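# Swap screen-marked dock drives for spares, one bay at a time

## Task

For every drive the screen flags, swap in one of the two spare drives lying on the bench mat. Each spare must go in connector end first (downward) and face the same direction as the rest of the drives. All unflagged drives must finish exactly where they started. A newly inserted drive needs time to rebuild, and at no moment may more than one bay be open (drive partly or fully out) or rebuilding, or the task fails. Each removed drive goes straight down onto the mat. At the end the dock must sit flat on the mat, no drive may still be rebuilding, and the gripper must have let go and moved away; anything held in place only by the robot does not count.

## Robot and tools

Robot: a single Doosan M1013 six-joint arm (doosan_m1013_grip140) with a Robotiq two-finger gripper that opens to 140 mm. Its base may be slightly tilted against the table. Cameras, in the order images arrive: cam_high (672x504), cam_low (672x504) and cam_wrist (504x504, a fisheye on the gripper).

Frame: the scene frame has its origin on the table surface under the arm base, +z up, and +y to the left when you face along +x. Results give end_effector_position (metres) and end_effector_quat_wxyz in this frame, plus linear (m/s) and angular (rad/s) velocities. That point sits between the finger pads when they are closed. The fingers extend along the gripper's +z and close along its y. Tips reach about 33 mm past the point when closed and about 9 mm when fully open; as the fingers close the tips move about 24 mm farther from the arm, so keep that clearance above any surface. The printed position can be off, more so when the arm is stretched out.

execute_actions: "actions" is a list with zero or one entry. An empty list only reports the state. A motion entry is {"rows": [...], "steps": n}: 1 to 15 rows, n at most 15 (default 15), each step lasting 1/30 s; the final row repeats to fill the remaining steps. A wait entry is {"steps": n} alone, n up to 300, measured from the previous result, with your thinking time counted inside it. Optional "pictures" (true/false) turns images on or off. A refused call moves nothing.

Row layout (one row drives the whole robot, 9 numbers, each in [-1, 1]): arm/djoint_1 waist, arm/djoint_2 shoulder, arm/djoint_3 elbow, arm/djoint_4 forearm roll, arm/djoint_5 wrist pitch, arm/djoint_6 wrist roll, gripper/position, gripper/force_limit, gripper/speed.
The six joint entries are offsets, not poses. They are measured from the joint angles shown in the most recent result that lists them, not from the preceding row. Before any result in the scene has listed them, and for any second or later call inside one reply, they count from wherever the arm is when the action begins. Scale: 1.0 equals 1.398 rad for waist and shoulder, 2.097 rad for the elbow, 2.622 rad for the three wrist joints. An all-zero row therefore drives the arm back to those reference angles; it is not a way to hold or wait. Joint ranges in rad: waist, shoulder, forearm roll, wrist pitch, wrist roll -6.283 to 6.283; elbow -2.792 to 2.792. A call is refused if it pushes a joint outward more than 0.010 rad beyond its range; true ends may differ by 0.010 rad either way, and a joint asked past its true end is stopped there with the note "joint sent to its limit" (possibly referring to an earlier, still-running action). Lack of that note does not prove there is room left.
The three gripper entries are absolute settings. position: +1 fully open (140 mm), pads touch near -0.8, -1 closes until something blocks. force_limit (parts up to 40 mm wide): about 14 N at -1, 60 N at 0, 107 N at +1. speed: about 30 mm/s at -1, 140 at 0, 250 at +1.

Motion limits: joint targets move at most 2.09 (waist, shoulder), 3.14 (elbow) and 3.93 (wrist joints) rad/s, take 0.3 s to ramp up, and are coordinated so all joints arrive together. Each step the target stays within 0.456 rad (waist, shoulder), 0.683 (elbow) or 0.854 (wrist joints) of the measured angle, and is pulled back if it would place the gripper over 70 mm from its measured position, so large moves need several calls. Between calls the arm keeps heading to the last target until it settles, is blocked or a step is HELD.

Result lines: Joint positions and Joint velocities in column order (rad, rad/s). object_status: 0 moving, 1 blocked while opening, 2 blocked while closing (a grip; check for this after sending -1), 3 reached target or pads met (a thin part may still be held). position_measured is in counts, 3 fully open to 230 pads touching, not linear in mm. Stopped fingers hold until position changes by at least 0.01 or the object yields; to squeeze harder, raise force_limit and switch position between -1 and -0.98. "joint command not followed" means the clearance check altered or blocked targets (mounting blocks and posts count as the arm). HELD marks steps whose row was partly or wholly not sent. MOTOR HOT warns of heating from carrying loads; an OVER-TEMPERATURE FAULT then brakes the arm until it cools.

Faults: joint torque reaching its load limit (waist 302, shoulder 302, elbow 142, forearm roll, wrist pitch and wrist roll 40 N m, held weight included) or an outside force of 144 N anywhere on arm, tool or load halts the arm for 10 seconds, drops the rest of the call, and lets the arm yield. Avoid drops, slips, slams, hard knocks and heavy pushing, and never let anything leave the table. Loose items may occasionally get a brief shove from outside.

zoom_image: camera (cam_high, cam_low or cam_wrist) and region [x0, y0, x1, y1] in pixels of that camera's latest full image, at most 504 by 504; useful for reading the screen. read_manual: optional section "licences"; returns licence text, no motion. finished_scene: scene (integer, the current scene's number) ends and grades the scene, irreversibly. Replying without any tool call ends everything.

Suggested order: look and zoom to find flagged bays; for one bay, pull the drive, set it on the mat, insert a spare connector-down in matching orientation, release, and wait until rebuilding ends before opening another bay; keep the dock flat; finally open, retreat and call finished_scene.

Each tool is called after "Call:" as name(argument=value, ...) on one line, values as JSON.

## Session

Call:
execute_actions(actions=[])

Scene clock: 0.00 s of 8600.00 s.
end_effector_position=(+0.1066, -0.3075, +0.1708) position_measured=3 object_status=3 end_effector_quat_wxyz=(+0.053, +0.828, +0.510, -0.227) end_effector_velocity=(-0.001, -0.000, +0.000) end_effector_angular_velocity=(-0.001, +0.001, -0.001)
Joint positions: [-0.89  -0.301  2.422 -0.553  1.056 -0.113]
Joint velocities: [-0.002 -0.    -0.    -0.001  0.     0.   ]

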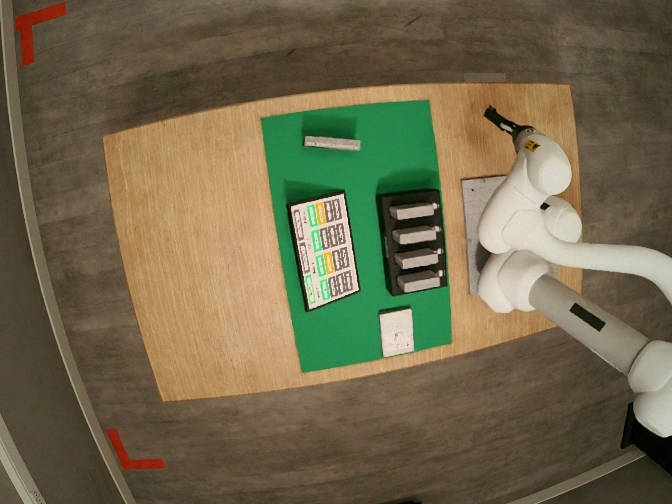

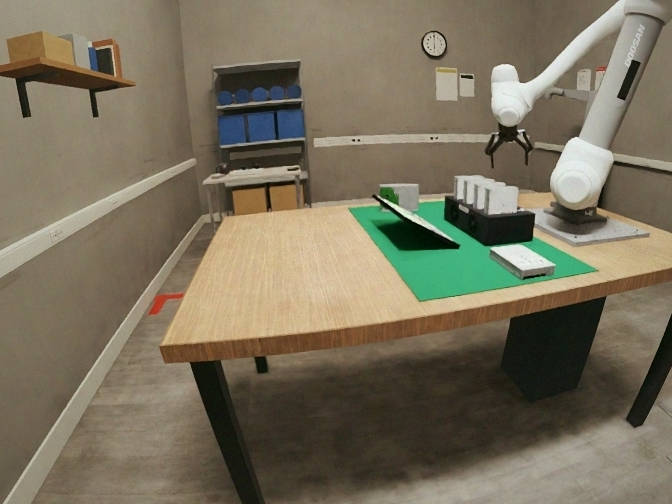

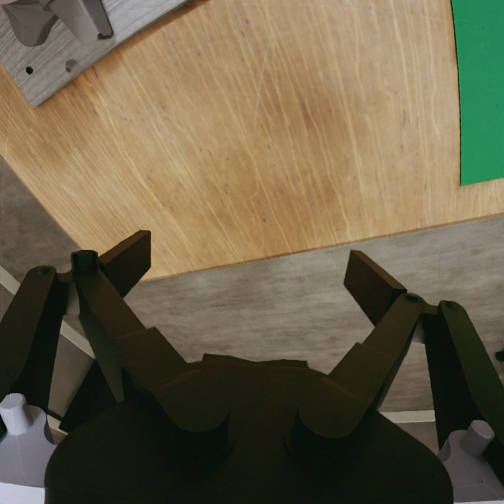

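Call:
execute_actions(actions=[{"rows":[[0,0,-0.3,0,0,0,1,0.5,0]],"steps":15}], pictures=false)

Call:
execute_actions(actions=[{"steps":10}], pictures=false)

Call:
execute_actions(actions=[{"rows":[[0.262,0.1,-0.049,-0.9872,-0.8696,0.5137,1,0.5,0]],"steps":15}], pictures=false)

Call:
execute_actions(actions=[{"steps":60}], pictures=false)

Call:
execute_actions(actions=[{"rows":[[0,0.2777,0,0,0,0,1,0.5,0]],"steps":15}], pictures=false)

Call:
execute_actions(actions=[{"steps":20}])

Scene clock: 22.43 s of 8600.00 s.
end_effector_position=(+0.2149, -0.4360, +0.3675) position_measured=3 object_status=3 end_effector_quat_wxyz=(+0.214, +0.834, +0.467, -0.199) end_effector_velocity=(+0.188, -0.224, +0.492) end_effector_angular_velocity=(-0.570, -0.487, -0.004)
Joint positions: [-0.89  -0.301  2.081 -0.553  1.056 -0.113]
Joint velocities: [ 0.001  0.    -0.75   0.001  0.     0.   ]
Steps of this call (steps 1 to 658: nothing new was sent; steps 659 to 673: all 15 steps of this action). Readings (joint positions | what the end effector reports):
659: [-0.890 -0.301 2.421 -0.553 1.056 -0.113] | position_measured=3 object_status=3
660: [-0.890 -0.301 2.412 -0.553 1.056 -0.113] | position_measured=3 object_status=3
662: [-0.890 -0.301 2.362 -0.553 1.056 -0.113] | position_measured=3 object_status=3
666: [-0.890 -0.301 2.259 -0.553 1.056 -0.113] | position_measured=3 object_status=3
673: the state above

Scene clock: 22.77 s of 8600.00 s.
end_effector_position=(+0.2640, -0.4950, +0.5439) position_measured=3 object_status=3 end_effector_quat_wxyz=(+0.331, +0.824, +0.426, -0.174) end_effector_velocity=(+0.088, -0.108, +0.478) end_effector_angular_velocity=(-0.496, -0.423, -0.005)
Joint positions: [-0.89  -0.301  1.829 -0.553  1.056 -0.113]
Joint velocities: [-0.001 -0.001 -0.651  0.     0.     0.   ]
Steps of this call (steps 1 to 10: the robot went on to your last target). Readings (joint positions | what the end effector reports):
1: [-0.890 -0.301 2.056 -0.553 1.056 -0.113] | position_measured=3 object_status=3
2: [-0.890 -0.301 2.031 -0.553 1.056 -0.113] | position_measured=3 object_status=3
4: [-0.890 -0.301 1.980 -0.553 1.056 -0.113] | position_measured=3 object_status=3
8: [-0.890 -0.301 1.878 -0.553 1.056 -0.113] | position_measured=3 object_status=3
10: the state above

Scene clock: 23.27 s of 8600.00 s.
end_effector_position=(+0.4538, -0.5403, +0.7116) position_measured=3 object_status=3 end_effector_quat_wxyz=(+0.608, +0.673, +0.408, -0.103) end_effector_velocity=(+0.452, +0.098, +0.319) end_effector_angular_velocity=(-0.826, -0.670, +0.933)
Joint positions: [-0.721 -0.237  1.77  -1.041  0.568  0.375]
Joint velocities: [ 0.283  0.108 -0.062 -1.118 -1.12   1.117]
Steps of this call (steps 1 to 15: all 15 steps of this action). Readings (joint positions | what the end effector reports):
1: [-0.889 -0.301 1.810 -0.554 1.056 -0.113] | position_measured=3 object_status=3
2: [-0.884 -0.300 1.801 -0.563 1.046 -0.103] | position_measured=3 object_status=3
4: [-0.858 -0.290 1.800 -0.625 0.984 -0.041] | position_measured=3 object_status=3
8: [-0.799 -0.267 1.787 -0.778 0.831 0.112] | position_measured=3 object_status=3
15: the state above

Scene clock: 25.27 s of 8600.00 s.
end_effector_position=(+0.5190, -0.2453, +0.4720) position_measured=3 object_status=3 end_effector_quat_wxyz=(+0.163, +0.080, +0.981, -0.070) end_effector_velocity=(+0.000, -0.000, +0.001) end_effector_angular_velocity=(-0.000, -0.002, +0.000)
Joint positions: [-0.523 -0.161  1.726 -3.141 -1.223  1.234]
Joint velocities: [-0.    -0.    -0.002  0.001 -0.    -0.   ]
Steps of this call (steps 1 to 60: the robot went on to your last target). Readings (joint positions | what the end effector reports):
1: [-0.712 -0.234 1.768 -1.079 0.530 0.413] | position_measured=3 object_status=3
2: [-0.703 -0.230 1.766 -1.117 0.492 0.451] | position_measured=3 object_status=3
4: [-0.687 -0.224 1.762 -1.195 0.414 0.524] | position_measured=3 object_status=3
8: [-0.657 -0.213 1.756 -1.354 0.255 0.653] | position_measured=3 object_status=3
60: the state above

Scene clock: 25.77 s of 8600.00 s.
end_effector_position=(+0.5786, -0.2768, +0.2731) position_measured=3 object_status=3 end_effector_quat_wxyz=(+0.016, +0.081, +0.997, -0.004) end_effector_velocity=(+0.067, -0.034, -0.469) end_effector_angular_velocity=(+0.351, +0.644, +0.004)
Joint positions: [-0.523  0.163  1.726 -3.141 -1.223  1.234]
Joint velocities: [ 0.001  0.729  0.004  0.001 -0.    -0.   ]
Steps of this call (steps 1 to 15: all 15 steps of this action). Readings (joint positions | what the end effector reports):
1: [-0.523 -0.161 1.726 -3.141 -1.223 1.234] | position_measured=3 object_status=3
2: [-0.523 -0.155 1.726 -3.141 -1.223 1.234] | position_measured=3 object_status=3
4: [-0.523 -0.119 1.726 -3.141 -1.223 1.234] | position_measured=3 object_status=3
8: [-0.523 -0.014 1.726 -3.141 -1.223 1.234] | position_measured=3 object_status=3
15: the state above

Scene clock: 26.43 s of 8600.00 s.
end_effector_position=(+0.5835, -0.2792, +0.2321) position_measured=3 object_status=3 end_effector_quat_wxyz=(-0.013, +0.081, +0.997, +0.009) end_effector_velocity=(+0.001, +0.001, +0.000) end_effector_angular_velocity=(+0.001, -0.001, +0.002)
Joint positions: [-0.523  0.227  1.726 -3.141 -1.223  1.234]
Joint velocities: [ 0.002  0.    -0.001  0.001  0.    -0.   ]
Steps of this call (steps 1 to 20: the robot went on to your last target). Readings (joint positions | what the end effector reports):
1: [-0.523 0.187 1.726 -3.141 -1.223 1.234] | position_measured=3 object_status=3
2: [-0.523 0.206 1.726 -3.141 -1.223 1.234] | position_measured=3 object_status=3
4: [-0.523 0.225 1.726 -3.141 -1.223 1.234] | position_measured=3 object_status=3
8: [-0.523 0.226 1.726 -3.141 -1.223 1.234] | position_measured=3 object_status=3
20: the state above

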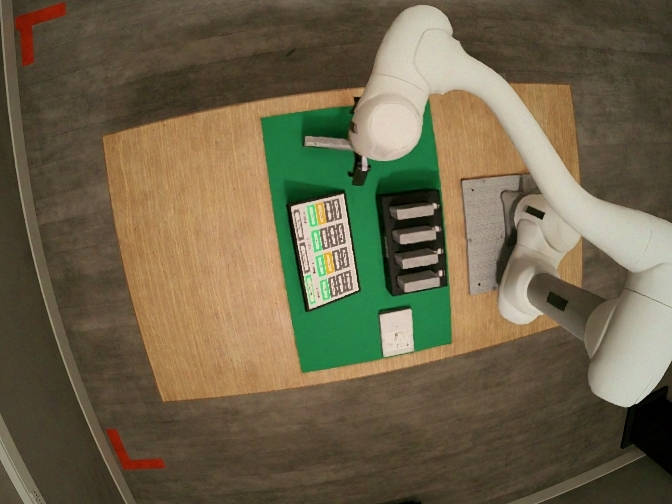

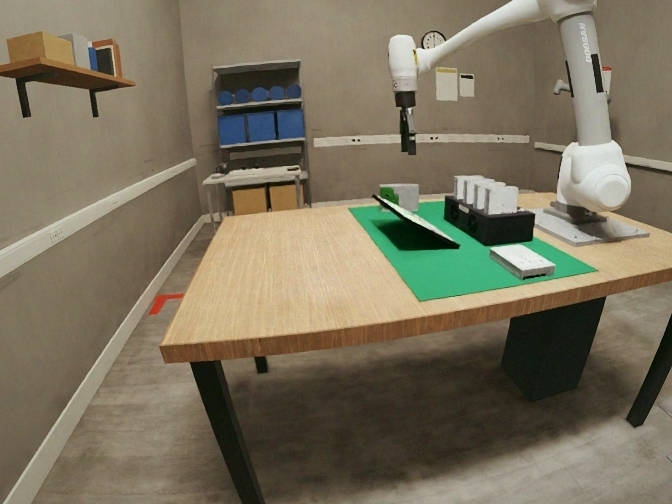

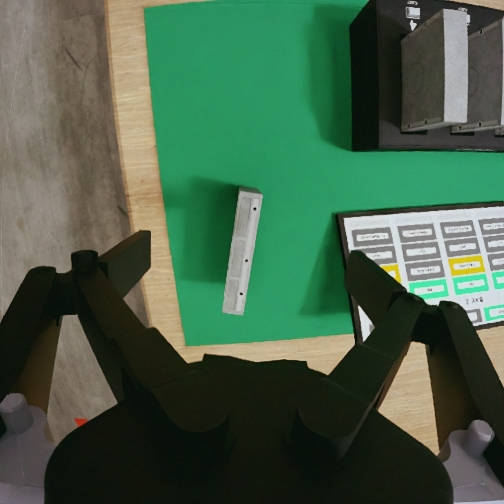

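Call:
execute_actions(actions=[{"rows":[[0,0,0,0,0.0133,0.019,0,0.5,0.5]],"steps":15}])

Scene clock: 29.17 s of 8600.00 s.
end_effector_position=(+0.5936, -0.2848, +0.2319) position_measured=129 object_status=0 end_effector_quat_wxyz=(+0.002, +0.106, +0.994, +0.002) end_effector_velocity=(+0.001, +0.001, +0.000) end_effector_angular_velocity=(-0.001, +0.000, +0.003)
Joint positions: [-0.523  0.227  1.726 -3.141 -1.189  1.283]
Joint velocities: [ 0.002  0.    -0.    -0.001 -0.     0.   ]
Steps of this call (steps 1 to 15: the robot went on to your last target; steps 16 to 67: nothing new was sent; steps 68 to 82: all 15 steps of this action). Readings (joint positions | what the end effector reports):
68: [-0.523 0.227 1.726 -3.141 -1.222 1.235] | position_measured=3 object_status=0
69: [-0.523 0.227 1.726 -3.141 -1.214 1.247] | position_measured=11 object_status=0
71: [-0.523 0.227 1.726 -3.141 -1.193 1.277] | position_measured=32 object_status=0
75: [-0.523 0.227 1.726 -3.141 -1.189 1.283] | position_measured=74 object_status=0
82: the state above

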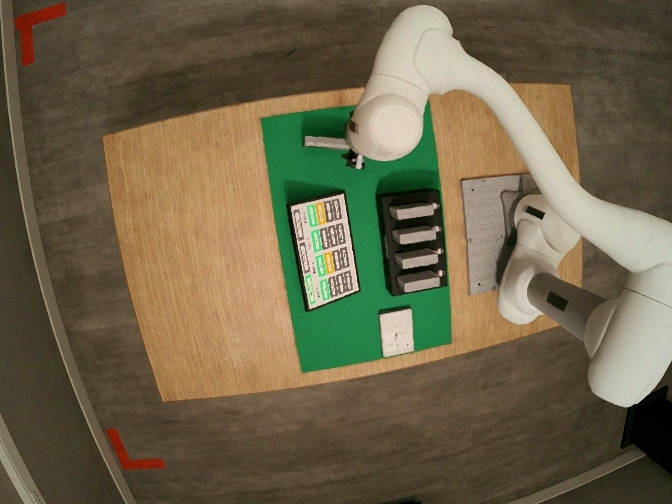

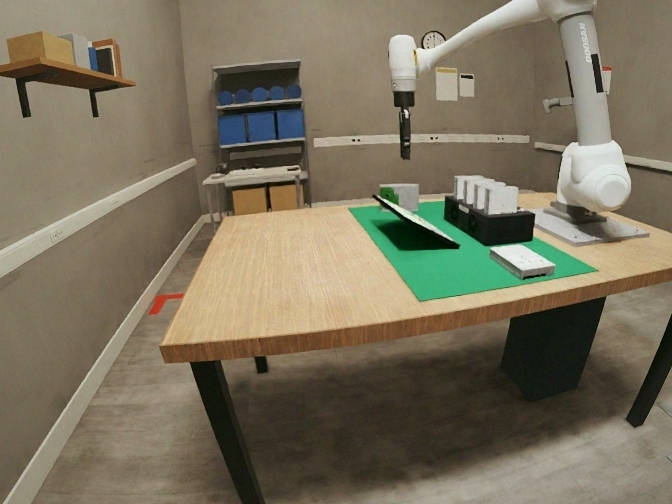

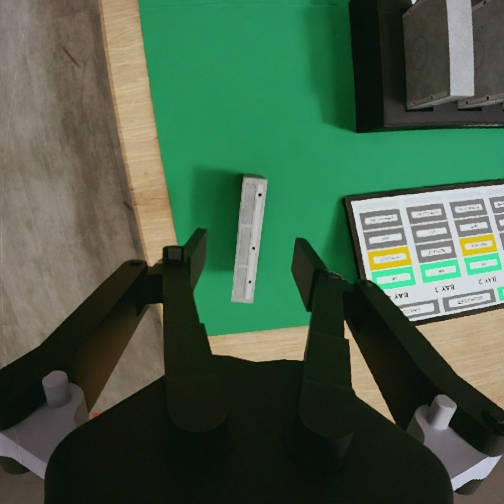

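Call:
execute_actions(actions=[{"rows":[[0,0.0844,0.0674,0,0.099,0,0,0.5,0.5]],"steps":15}])

Call:
execute_actions(actions=[{"rows":[[0,0,0,0,0,0,-1,0.7,0]],"steps":15}], pictures=false)

Call:
execute_actions(actions=[{"steps":8}])

Scene clock: 33.93 s of 8600.00 s.
end_effector_position=(+0.5939, -0.2842, +0.0855) position_measured=129 object_status=3 end_effector_quat_wxyz=(+0.003, +0.106, +0.994, +0.001) end_effector_velocity=(-0.003, +0.001, -0.004) end_effector_angular_velocity=(+0.004, +0.004, -0.001)
Joint positions: [-0.523  0.345  1.867 -3.141 -0.929  1.283]
Joint velocities: [-0.001  0.003  0.005  0.001  0.003 -0.001]
Steps of this call (steps 1 to 15: the robot went on to your last target; steps 16 to 128: nothing new was sent; steps 129 to 143: all 15 steps of this action). Readings (joint positions | what the end effector reports):
129: [-0.523 0.227 1.727 -3.141 -1.187 1.283] | position_measured=129 object_status=3
130: [-0.523 0.232 1.732 -3.141 -1.175 1.283] | position_measured=129 object_status=3
132: [-0.523 0.261 1.767 -3.141 -1.113 1.283] | position_measured=129 object_status=3
136: [-0.523 0.322 1.840 -3.141 -0.980 1.283] | position_measured=129 object_status=3
143: the state above

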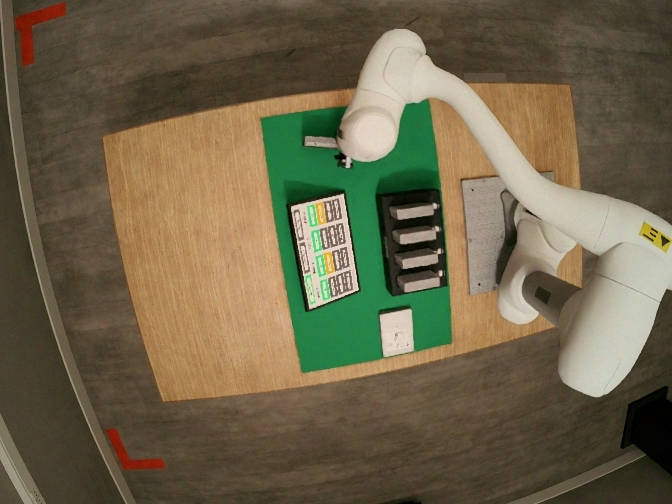

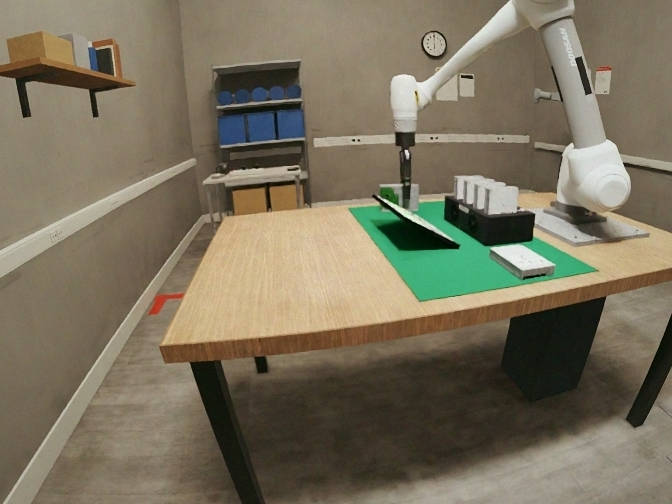

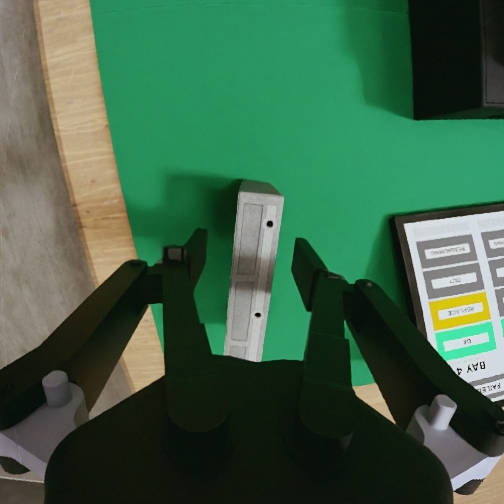

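Scene clock: 34.43 s of 8600.00 s.
end_effector_position=(+0.5939, -0.2842, +0.0855) position_measured=196 object_status=0 end_effector_quat_wxyz=(+0.003, +0.106, +0.994, +0.002) end_effector_velocity=(+0.000, +0.000, +0.000) end_effector_angular_velocity=(-0.000, -0.000, -0.001)
Joint positions: [-0.523  0.345  1.867 -3.141 -0.929  1.283]
Joint velocities: [ 0.    -0.     0.    -0.     0.     0.001]
Steps of this call (steps 1 to 15: all 15 steps of this action). Readings (joint positions | what the end effector reports):
1: [-0.523 0.345 1.867 -3.141 -0.929 1.283] | position_measured=129 object_status=0
2: [-0.523 0.345 1.867 -3.141 -0.929 1.283] | position_measured=134 object_status=0
4: [-0.523 0.345 1.867 -3.141 -0.929 1.283] | position_measured=149 object_status=0
8: [-0.523 0.345 1.867 -3.141 -0.929 1.283] | position_measured=180 object_status=0
15: the state above

Scene clock: 34.70 s of 8600.00 s.
end_effector_position=(+0.5939, -0.2842, +0.0855) position_measured=196 object_status=2 end_effector_quat_wxyz=(+0.003, +0.106, +0.994, +0.001) end_effector_velocity=(-0.000, +0.000, -0.000) end_effector_angular_velocity=(-0.001, +0.001, +0.003)
Joint positions: [-0.523  0.345  1.867 -3.141 -0.929  1.283]
Joint velocities: [ 0.001 -0.     0.    -0.002 -0.    -0.001]
Steps of this call (steps 1 to 8: the robot went on to your last target). Readings (joint positions | what the end effector reports):
1: [-0.523 0.345 1.867 -3.141 -0.929 1.283] | position_measured=196 object_status=2
2: [-0.523 0.345 1.867 -3.141 -0.929 1.283] | position_measured=196 object_status=2
4: [-0.523 0.345 1.867 -3.141 -0.929 1.283] | position_measured=196 object_status=2
8: the state above

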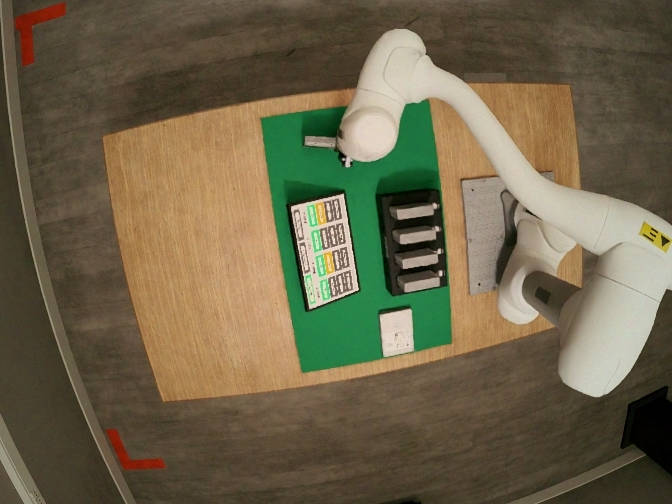

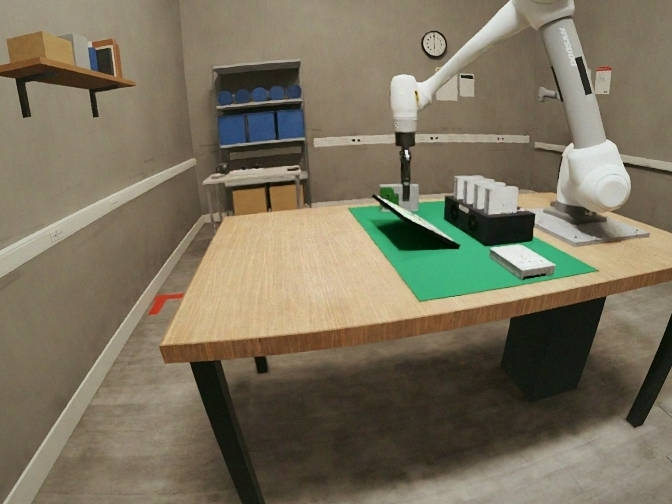

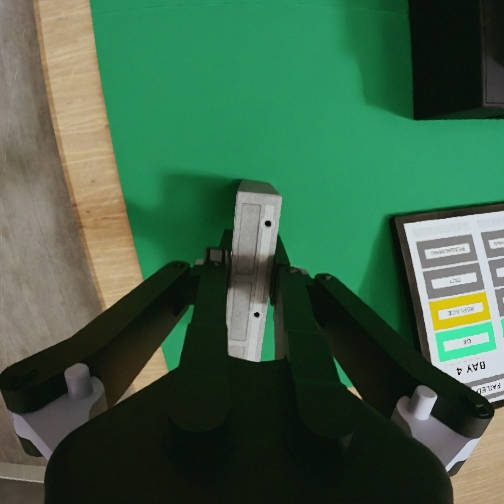

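Call:
execute_actions(actions=[{"rows":[[0,-0.098,-0.0846,0,-0.12,0,-1,0.7,0]],"steps":15}], pictures=false)

Call:
execute_actions(actions=[{"steps":8}], pictures=false)

Call:
execute_actions(actions=[{"rows":[[-0.091,-0.056,0.148,0,0.512,-1,-1,0.7,0]],"steps":15}], pictures=false)

Call:
execute_actions(actions=[{"steps":35}], pictures=false)

Call:
execute_actions(actions=[{"rows":[[0,0.0093,0.3295,0,0.444,-0.0885,-1,0.7,0]],"steps":15}], pictures=false)

Call:
execute_actions(actions=[{"steps":20}])

Scene clock: 45.20 s of 8600.00 s.
end_effector_position=(+0.5928, -0.2843, +0.2630) position_measured=196 object_status=2 end_effector_quat_wxyz=(+0.002, +0.106, +0.994, +0.002) end_effector_velocity=(+0.002, -0.001, +0.007) end_effector_angular_velocity=(-0.001, -0.004, -0.002)
Joint positions: [-0.523  0.208  1.69  -3.141 -1.243  1.283]
Joint velocities: [-0.001 -0.003 -0.01   0.001 -0.009  0.   ]
Steps of this call (steps 1 to 15: the robot went on to your last target; steps 16 to 300: nothing new was sent; steps 301 to 315: all 15 steps of this action). Readings (joint positions | what the end effector reports):
301: [-0.523 0.344 1.866 -3.141 -0.930 1.283] | position_measured=196 object_status=2
302: [-0.523 0.339 1.860 -3.141 -0.942 1.283] | position_measured=196 object_status=2
304: [-0.523 0.312 1.824 -3.141 -1.006 1.283] | position_measured=196 object_status=2
308: [-0.523 0.253 1.748 -3.141 -1.140 1.283] | position_measured=196 object_status=2
315: the state above

Scene clock: 45.47 s of 8600.00 s.
end_effector_position=(+0.5928, -0.2844, +0.2636) position_measured=196 object_status=2 end_effector_quat_wxyz=(+0.003, +0.105, +0.994, +0.002) end_effector_velocity=(-0.001, -0.000, -0.000) end_effector_angular_velocity=(-0.001, +0.001, +0.001)
Joint positions: [-0.523  0.208  1.69  -3.141 -1.244  1.283]
Joint velocities: [ 0.    -0.     0.001 -0.002  0.    -0.   ]
Steps of this call (steps 1 to 8: the robot went on to your last target). Readings (joint positions | what the end effector reports):
1: [-0.523 0.208 1.690 -3.141 -1.243 1.283] | position_measured=196 object_status=2
2: [-0.523 0.208 1.690 -3.141 -1.244 1.283] | position_measured=196 object_status=2
4: [-0.523 0.208 1.690 -3.141 -1.244 1.283] | position_measured=196 object_status=2
8: the state above

Scene clock: 45.97 s of 8600.00 s.
end_effector_position=(+0.6785, -0.4112, +0.2574) position_measured=196 object_status=2 end_effector_quat_wxyz=(+0.213, -0.262, +0.908, -0.249) end_effector_velocity=(+0.183, -0.251, +0.205) end_effector_angular_velocity=(-2.103, -0.454, +1.757)
Joint positions: [-0.612  0.153  1.907 -3.141 -0.416  0.419]
Joint velocities: [-0.134 -0.082  0.322 -0.     1.774 -2.419]
Steps of this call (steps 1 to 15: all 15 steps of this action). Readings (joint positions | what the end effector reports):
1: [-0.524 0.207 1.690 -3.141 -1.243 1.282] | position_measured=196 object_status=2
2: [-0.525 0.206 1.695 -3.141 -1.231 1.270] | position_measured=196 object_status=2
4: [-0.535 0.200 1.721 -3.141 -1.164 1.203] | position_measured=196 object_status=2
8: [-0.572 0.178 1.810 -3.141 -0.888 0.928] | position_measured=196 object_status=2
15: the state above

Scene clock: 47.13 s of 8600.00 s.
end_effector_position=(+0.7092, -0.4717, +0.3397) position_measured=196 object_status=2 end_effector_quat_wxyz=(+0.101, +0.771, -0.355, +0.518) end_effector_velocity=(-0.000, -0.001, +0.001) end_effector_angular_velocity=(-0.001, -0.001, -0.001)
Joint positions: [-0.651  0.129  2.    -3.141  0.099 -1.338]
Joint velocities: [-0.001  0.    -0.001 -0.     0.     0.   ]
Steps of this call (steps 1 to 35: the robot went on to your last target). Readings (joint positions | what the end effector reports):
1: [-0.616 0.150 1.918 -3.141 -0.357 0.333] | position_measured=196 object_status=2
2: [-0.621 0.148 1.928 -3.141 -0.300 0.242] | position_measured=196 object_status=2
4: [-0.629 0.143 1.947 -3.141 -0.193 0.037] | position_measured=196 object_status=2
8: [-0.641 0.135 1.978 -3.141 -0.027 -0.447] | position_measured=196 object_status=2
35: the state above

Scene clock: 47.63 s of 8600.00 s.
end_effector_position=(+0.5844, -0.3812, +0.2400) position_measured=196 object_status=2 end_effector_quat_wxyz=(+0.172, +0.722, -0.266, +0.615) end_effector_velocity=(-0.347, +0.250, -0.021) end_effector_angular_velocity=(-0.760, -0.485, +0.058)
Joint positions: [-0.651  0.138  2.468 -3.141  0.847 -1.495]
Joint velocities: [-0.     0.019  1.004 -0.001  1.861 -0.336]
Steps of this call (steps 1 to 15: all 15 steps of this action). Readings (joint positions | what the end effector reports):
1: [-0.651 0.129 2.001 -3.141 0.100 -1.338] | position_measured=196 object_status=2
2: [-0.651 0.129 2.010 -3.141 0.112 -1.342] | position_measured=196 object_status=2
4: [-0.651 0.130 2.064 -3.141 0.179 -1.360] | position_measured=196 object_status=2
8: [-0.651 0.133 2.212 -3.141 0.385 -1.409] | position_measured=196 object_status=2
15: the state above

Scene clock: 48.30 s of 8600.00 s.
end_effector_position=(+0.4972, -0.3183, +0.2492) position_measured=196 object_status=2 end_effector_quat_wxyz=(+0.216, +0.671, -0.219, +0.674) end_effector_velocity=(-0.000, +0.001, -0.001) end_effector_angular_velocity=(+0.001, +0.001, +0.002)
Joint positions: [-0.651  0.142  2.691 -3.141  1.263 -1.57 ]
Joint velocities: [ 0.002 -0.     0.002 -0.     0.     0.   ]
Steps of this call (steps 1 to 20: the robot went on to your last target). Readings (joint positions | what the end effector reports):
1: [-0.651 0.139 2.501 -3.141 0.910 -1.506] | position_measured=196 object_status=2
2: [-0.651 0.139 2.534 -3.141 0.971 -1.517] | position_measured=196 object_status=2
4: [-0.651 0.141 2.597 -3.141 1.088 -1.538] | position_measured=196 object_status=2
8: [-0.651 0.142 2.684 -3.141 1.248 -1.567] | position_measured=196 object_status=2
20: the state above

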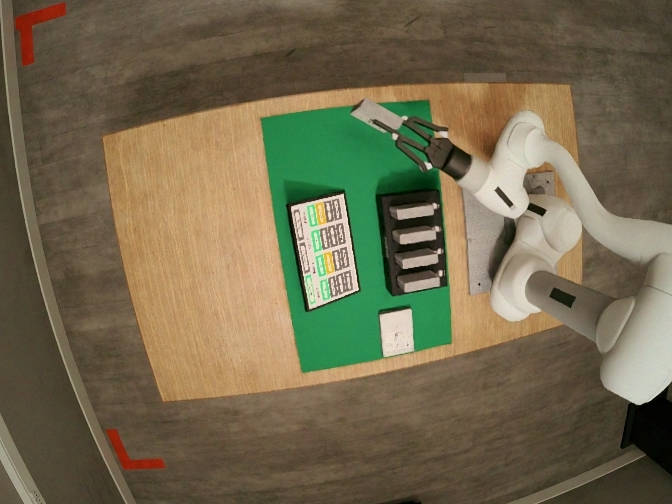

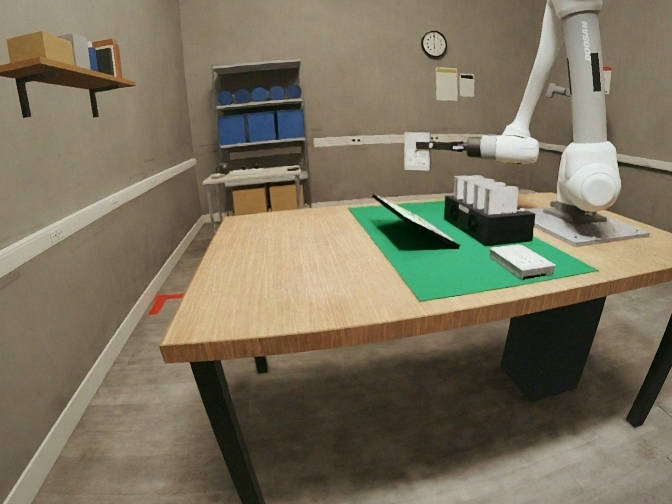

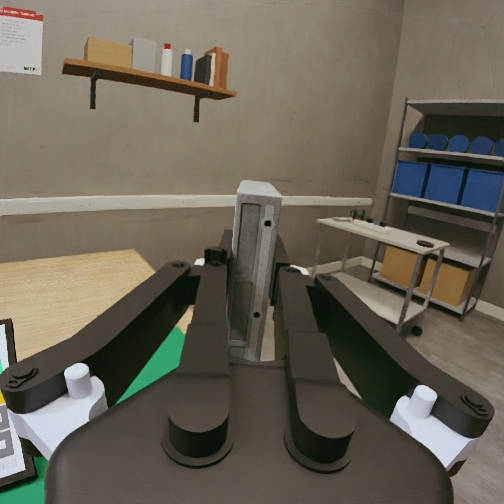

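Lower to z≈.1165 (q2 .644, 2.704, 1.777).

Call:
execute_actions(actions=[{"rows":[[0,0.359,0.0062,0,0.196,0,-1,0.7,0]],"steps":15}], pictures=false)

Call:
execute_actions(actions=[{"steps":12}])

Call:
zoom_image(camera="cam_low", region=[380,150,480,225])

Scene clock: 51.73 s of 8600.00 s.
end_effector_position=(+0.4992, -0.3190, +0.1237) position_measured=196 object_status=2 end_effector_quat_wxyz=(+0.216, +0.672, -0.219, +0.674) end_effector_velocity=(-0.028, +0.020, -0.161) end_effector_angular_velocity=(+0.014, +0.021, -0.001)
Joint positions: [-0.651  0.617  2.704 -3.141  1.749 -1.57 ]
Joint velocities: [-0.001  0.594  0.015  0.     0.584 -0.   ]
Steps of this call (steps 1 to 15: the robot went on to your last target; steps 16 to 88: nothing new was sent; steps 89 to 103: all 15 steps of this action). Readings (joint positions | what the end effector reports):
89: [-0.651 0.143 2.691 -3.141 1.263 -1.570] | position_measured=196 object_status=2
90: [-0.651 0.149 2.691 -3.141 1.271 -1.570] | position_measured=196 object_status=2
92: [-0.651 0.185 2.692 -3.141 1.311 -1.570] | position_measured=196 object_status=2
96: [-0.651 0.344 2.697 -3.141 1.480 -1.570] | position_measured=196 object_status=2
103: the state above

Scene clock: 52.13 s of 8600.00 s.
end_effector_position=(+0.4979, -0.3180, +0.1165) position_measured=196 object_status=2 end_effector_quat_wxyz=(+0.216, +0.672, -0.219, +0.674) end_effector_velocity=(-0.000, +0.001, -0.001) end_effector_angular_velocity=(+0.002, +0.002, +0.001)
Joint positions: [-0.651  0.644  2.704 -3.141  1.776 -1.57 ]
Joint velocities: [ 0.002  0.     0.002  0.    -0.001  0.001]
Steps of this call (steps 1 to 12: the robot went on to your last target). Readings (joint positions | what the end effector reports):
1: [-0.651 0.633 2.704 -3.141 1.765 -1.570] | position_measured=196 object_status=2
2: [-0.651 0.642 2.704 -3.141 1.773 -1.570] | position_measured=196 object_status=2
4: [-0.651 0.644 2.704 -3.141 1.776 -1.570] | position_measured=196 object_status=2
8: [-0.651 0.644 2.704 -3.141 1.776 -1.570] | position_measured=196 object_status=2
12: the state above

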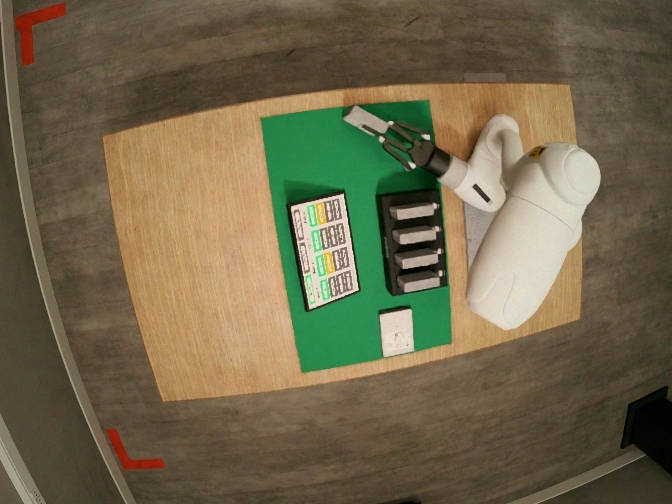

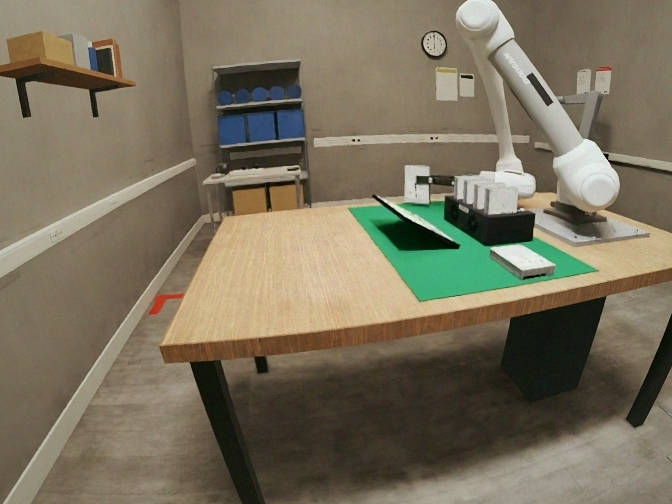

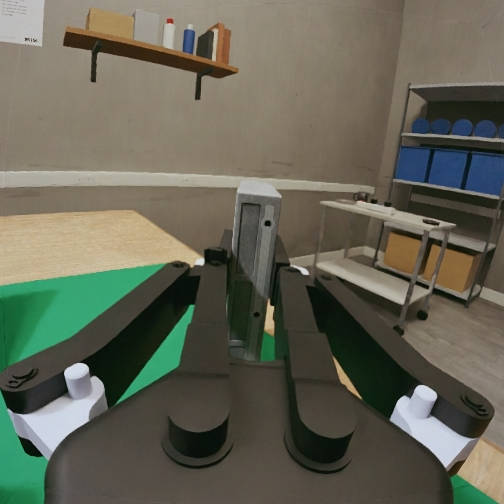

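Region (380, 150, 480, 225) of cam_low's 672x504 image, scaled by 5.040, with more detail than that image has; it fills the top 378 rows of this view, and the rest is white.

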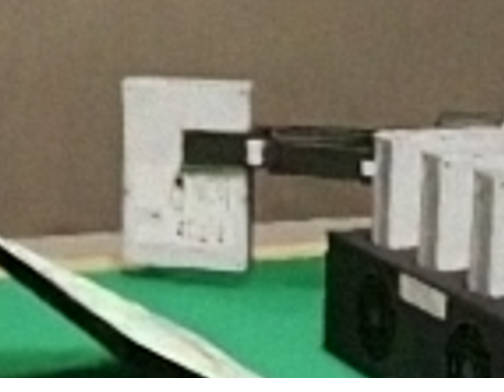

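Call:
execute_actions(actions=[{"rows":[[0,0.017,-0.0012,0,0.008,0,-1,0.7,0],[0,0.017,-0.0012,0,0.008,0,-1,0.7,0],[0,0.026,-0.0018,0,0.0125,0,-1,0.7,0],[0,0.03,-0.002,0,0.0145,0,-1,0.7,0],[0,0.034,-0.0024,0,0.0163,0,-1,0.7,0]],"steps":12}])

Call:
zoom_image(camera="cam_low", region=[380,150,480,225])

Scene clock: 58.53 s of 8600.00 s.
end_effector_position=(+0.4979, -0.3180, +0.1037) position_measured=196 object_status=2 end_effector_quat_wxyz=(+0.216, +0.672, -0.219, +0.674) end_effector_velocity=(+0.000, -0.001, +0.000) end_effector_angular_velocity=(-0.001, -0.002, -0.001)
Joint positions: [-0.651  0.692  2.699 -3.141  1.819 -1.57 ]
Joint velocities: [-0.     0.001 -0.001  0.     0.002  0.   ]
Steps of this call (steps 1 to 30: the robot went on to your last target; steps 31 to 180: nothing new was sent; steps 181 to 192: all 12 steps of this action). Readings (joint positions | what the end effector reports):
181: [-0.651 0.645 2.704 -3.141 1.777 -1.570] | position_measured=196 object_status=2
182: [-0.651 0.651 2.704 -3.141 1.783 -1.570] | position_measured=196 object_status=2
184: [-0.651 0.669 2.702 -3.141 1.799 -1.570] | position_measured=196 object_status=2
188: [-0.651 0.691 2.699 -3.141 1.818 -1.570] | position_measured=196 object_status=2
192: the state above

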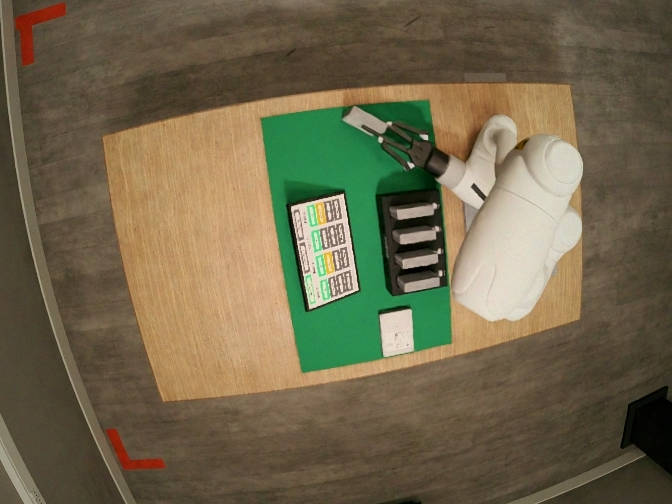

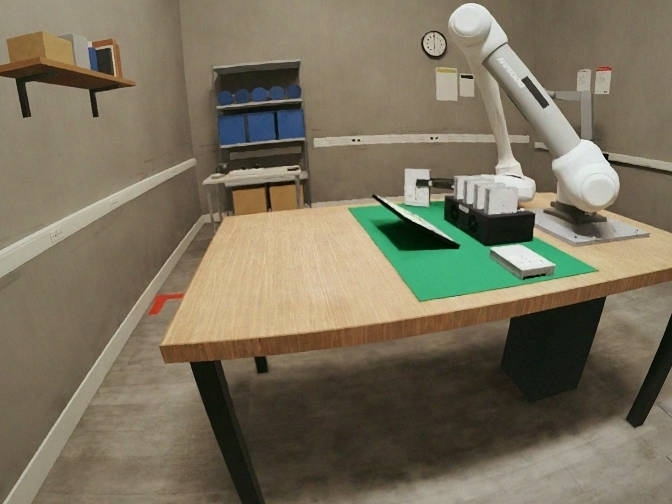

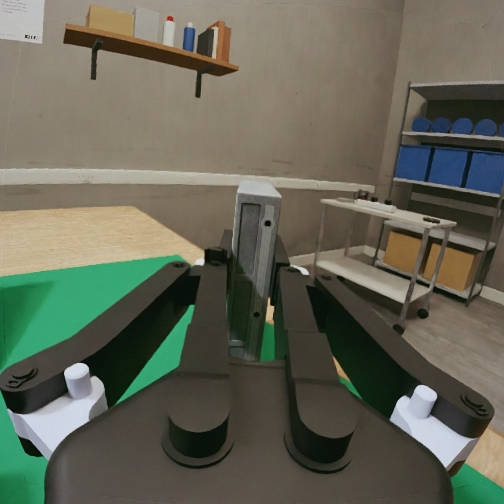

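Region (380, 150, 480, 225) of cam_low's 672x504 image, scaled by 5.040, with more detail than that image has; it fills the top 378 rows of this view, and the rest is white.

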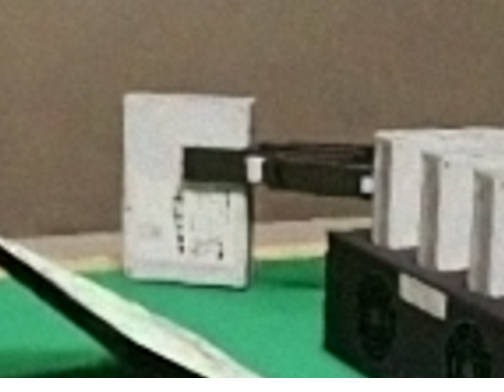

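Call:
execute_actions(actions=[{"rows":[[0,0.005,-0.0004,0,0.0024,0,-1,0.7,0],[0,0.005,-0.0004,0,0.0024,0,-1,0.7,0],[0,0.009,-0.0007,0,0.0043,0,-1,0.7,0],[0,0.009,-0.0007,0,0.0043,0,-1,0.7,0],[0,0.0135,-0.0011,0,0.0064,0,-1,0.7,0]],"steps":12}])

Call:
execute_actions(actions=[{"rows":[[0,0,0,0,0,0,0,0.7,0]],"steps":12}])

Scene clock: 63.37 s of 8600.00 s.
end_effector_position=(+0.4979, -0.3180, +0.0990) position_measured=196 object_status=2 end_effector_quat_wxyz=(+0.216, +0.671, -0.219, +0.674) end_effector_velocity=(-0.000, -0.000, -0.003) end_effector_angular_velocity=(+0.004, +0.005, -0.001)
Joint positions: [-0.651  0.71   2.697 -3.141  1.837 -1.57 ]
Joint velocities: [-0.001  0.003  0.    -0.001 -0.004  0.   ]
Steps of this call (steps 1 to 15: the robot went on to your last target; steps 16 to 133: nothing new was sent; steps 134 to 145: all 12 steps of this action). Readings (joint positions | what the end effector reports):
134: [-0.651 0.692 2.699 -3.141 1.820 -1.570] | position_measured=196 object_status=2
135: [-0.651 0.695 2.699 -3.141 1.822 -1.570] | position_measured=196 object_status=2
137: [-0.651 0.701 2.698 -3.141 1.828 -1.570] | position_measured=196 object_status=2
141: [-0.651 0.709 2.697 -3.141 1.837 -1.570] | position_measured=196 object_status=2
145: the state above

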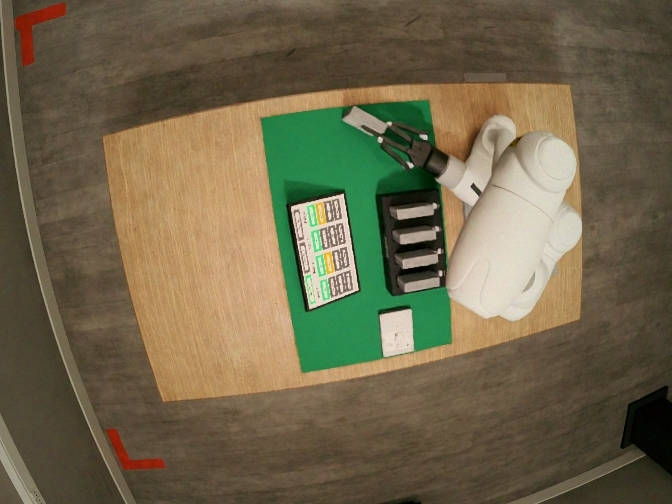

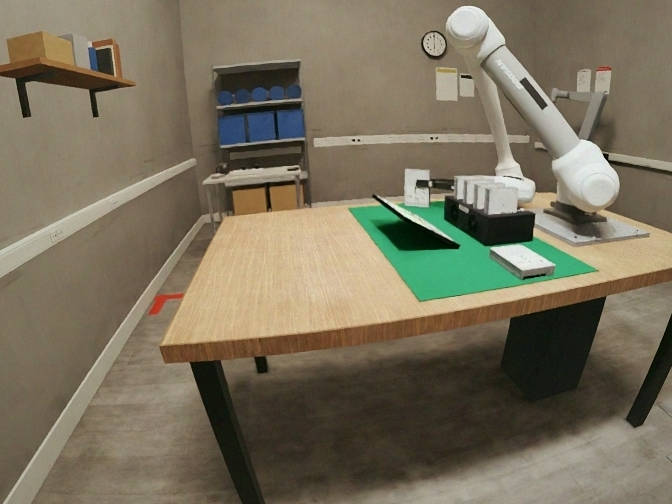

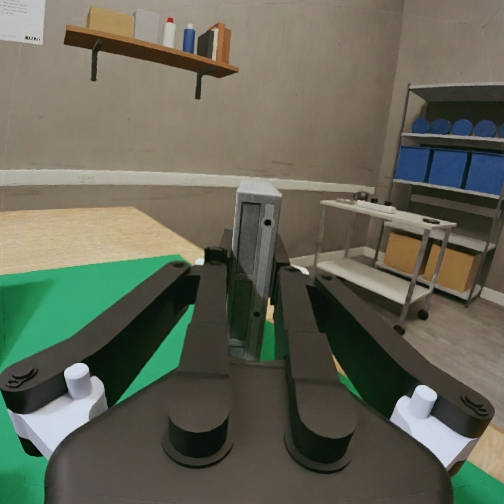

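Scene clock: 73.40 s of 8600.00 s.
end_effector_position=(+0.4980, -0.3180, +0.1002) position_measured=196 object_status=2 end_effector_quat_wxyz=(+0.217, +0.670, -0.219, +0.675) end_effector_velocity=(+0.000, -0.000, +0.000) end_effector_angular_velocity=(+0.000, -0.001, +0.000)
Joint positions: [-0.651  0.71   2.697 -3.141  1.839 -1.57 ]
Joint velocities: [ 0.     0.    -0.    -0.     0.     0.001]
TORQUE FAULT: the external load on joint 5 (wrist pitch) reached its load limit, and the arm stopped for 10 seconds. The arm ran no command of this call. The arm holds where it stopped, with its grip as last carried out, and accepts commands again: back off and push less far. The arm stops again, at the same cost, whenever a joint's load reaches its limit.
The stop began at step 1 of this call (marked STOPPED below). From that step on the arm followed nothing that you had sent. 12 steps, steps kept back included, did not run and will not run. Nothing is kept back now, and the robot has no last target.
Steps of this call (steps 1 to 301: the stop). Readings (joint positions | what the end effector reports):
1: [-0.651 0.710 2.697 -3.141 1.839 -1.570] | position_measured=196 object_status=2 STOPPED
2: [-0.651 0.710 2.697 -3.141 1.839 -1.570] | position_measured=196 object_status=2
4: [-0.651 0.710 2.697 -3.141 1.839 -1.570] | position_measured=196 object_status=2
8: [-0.651 0.710 2.697 -3.141 1.839 -1.570] | position_measured=196 object_status=2
301: the state above

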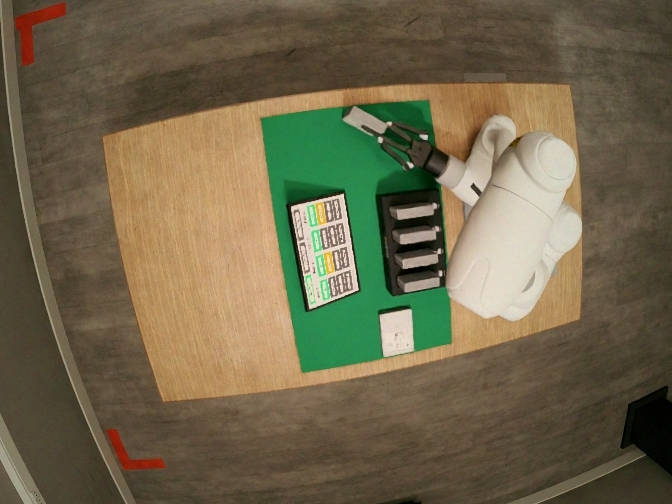

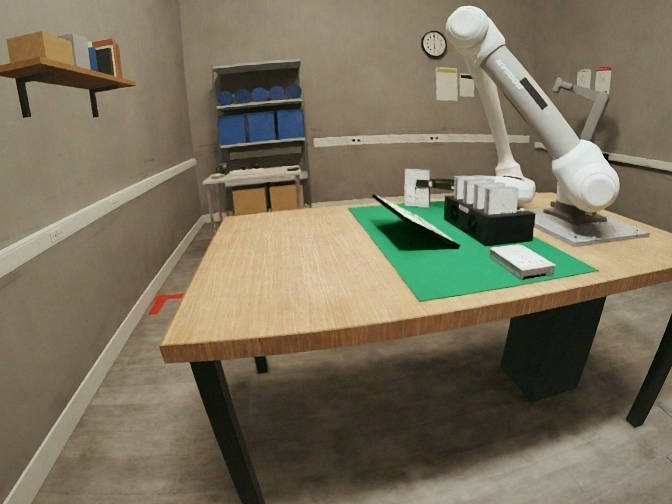

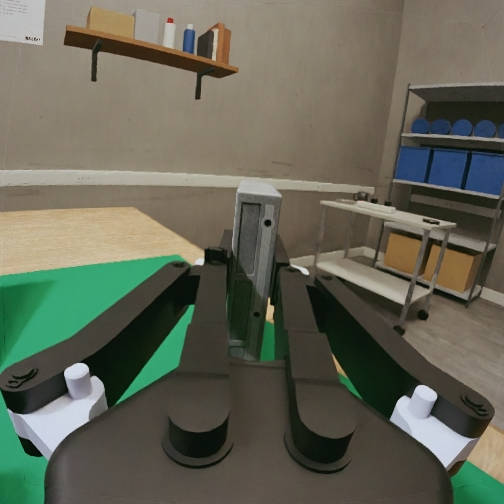

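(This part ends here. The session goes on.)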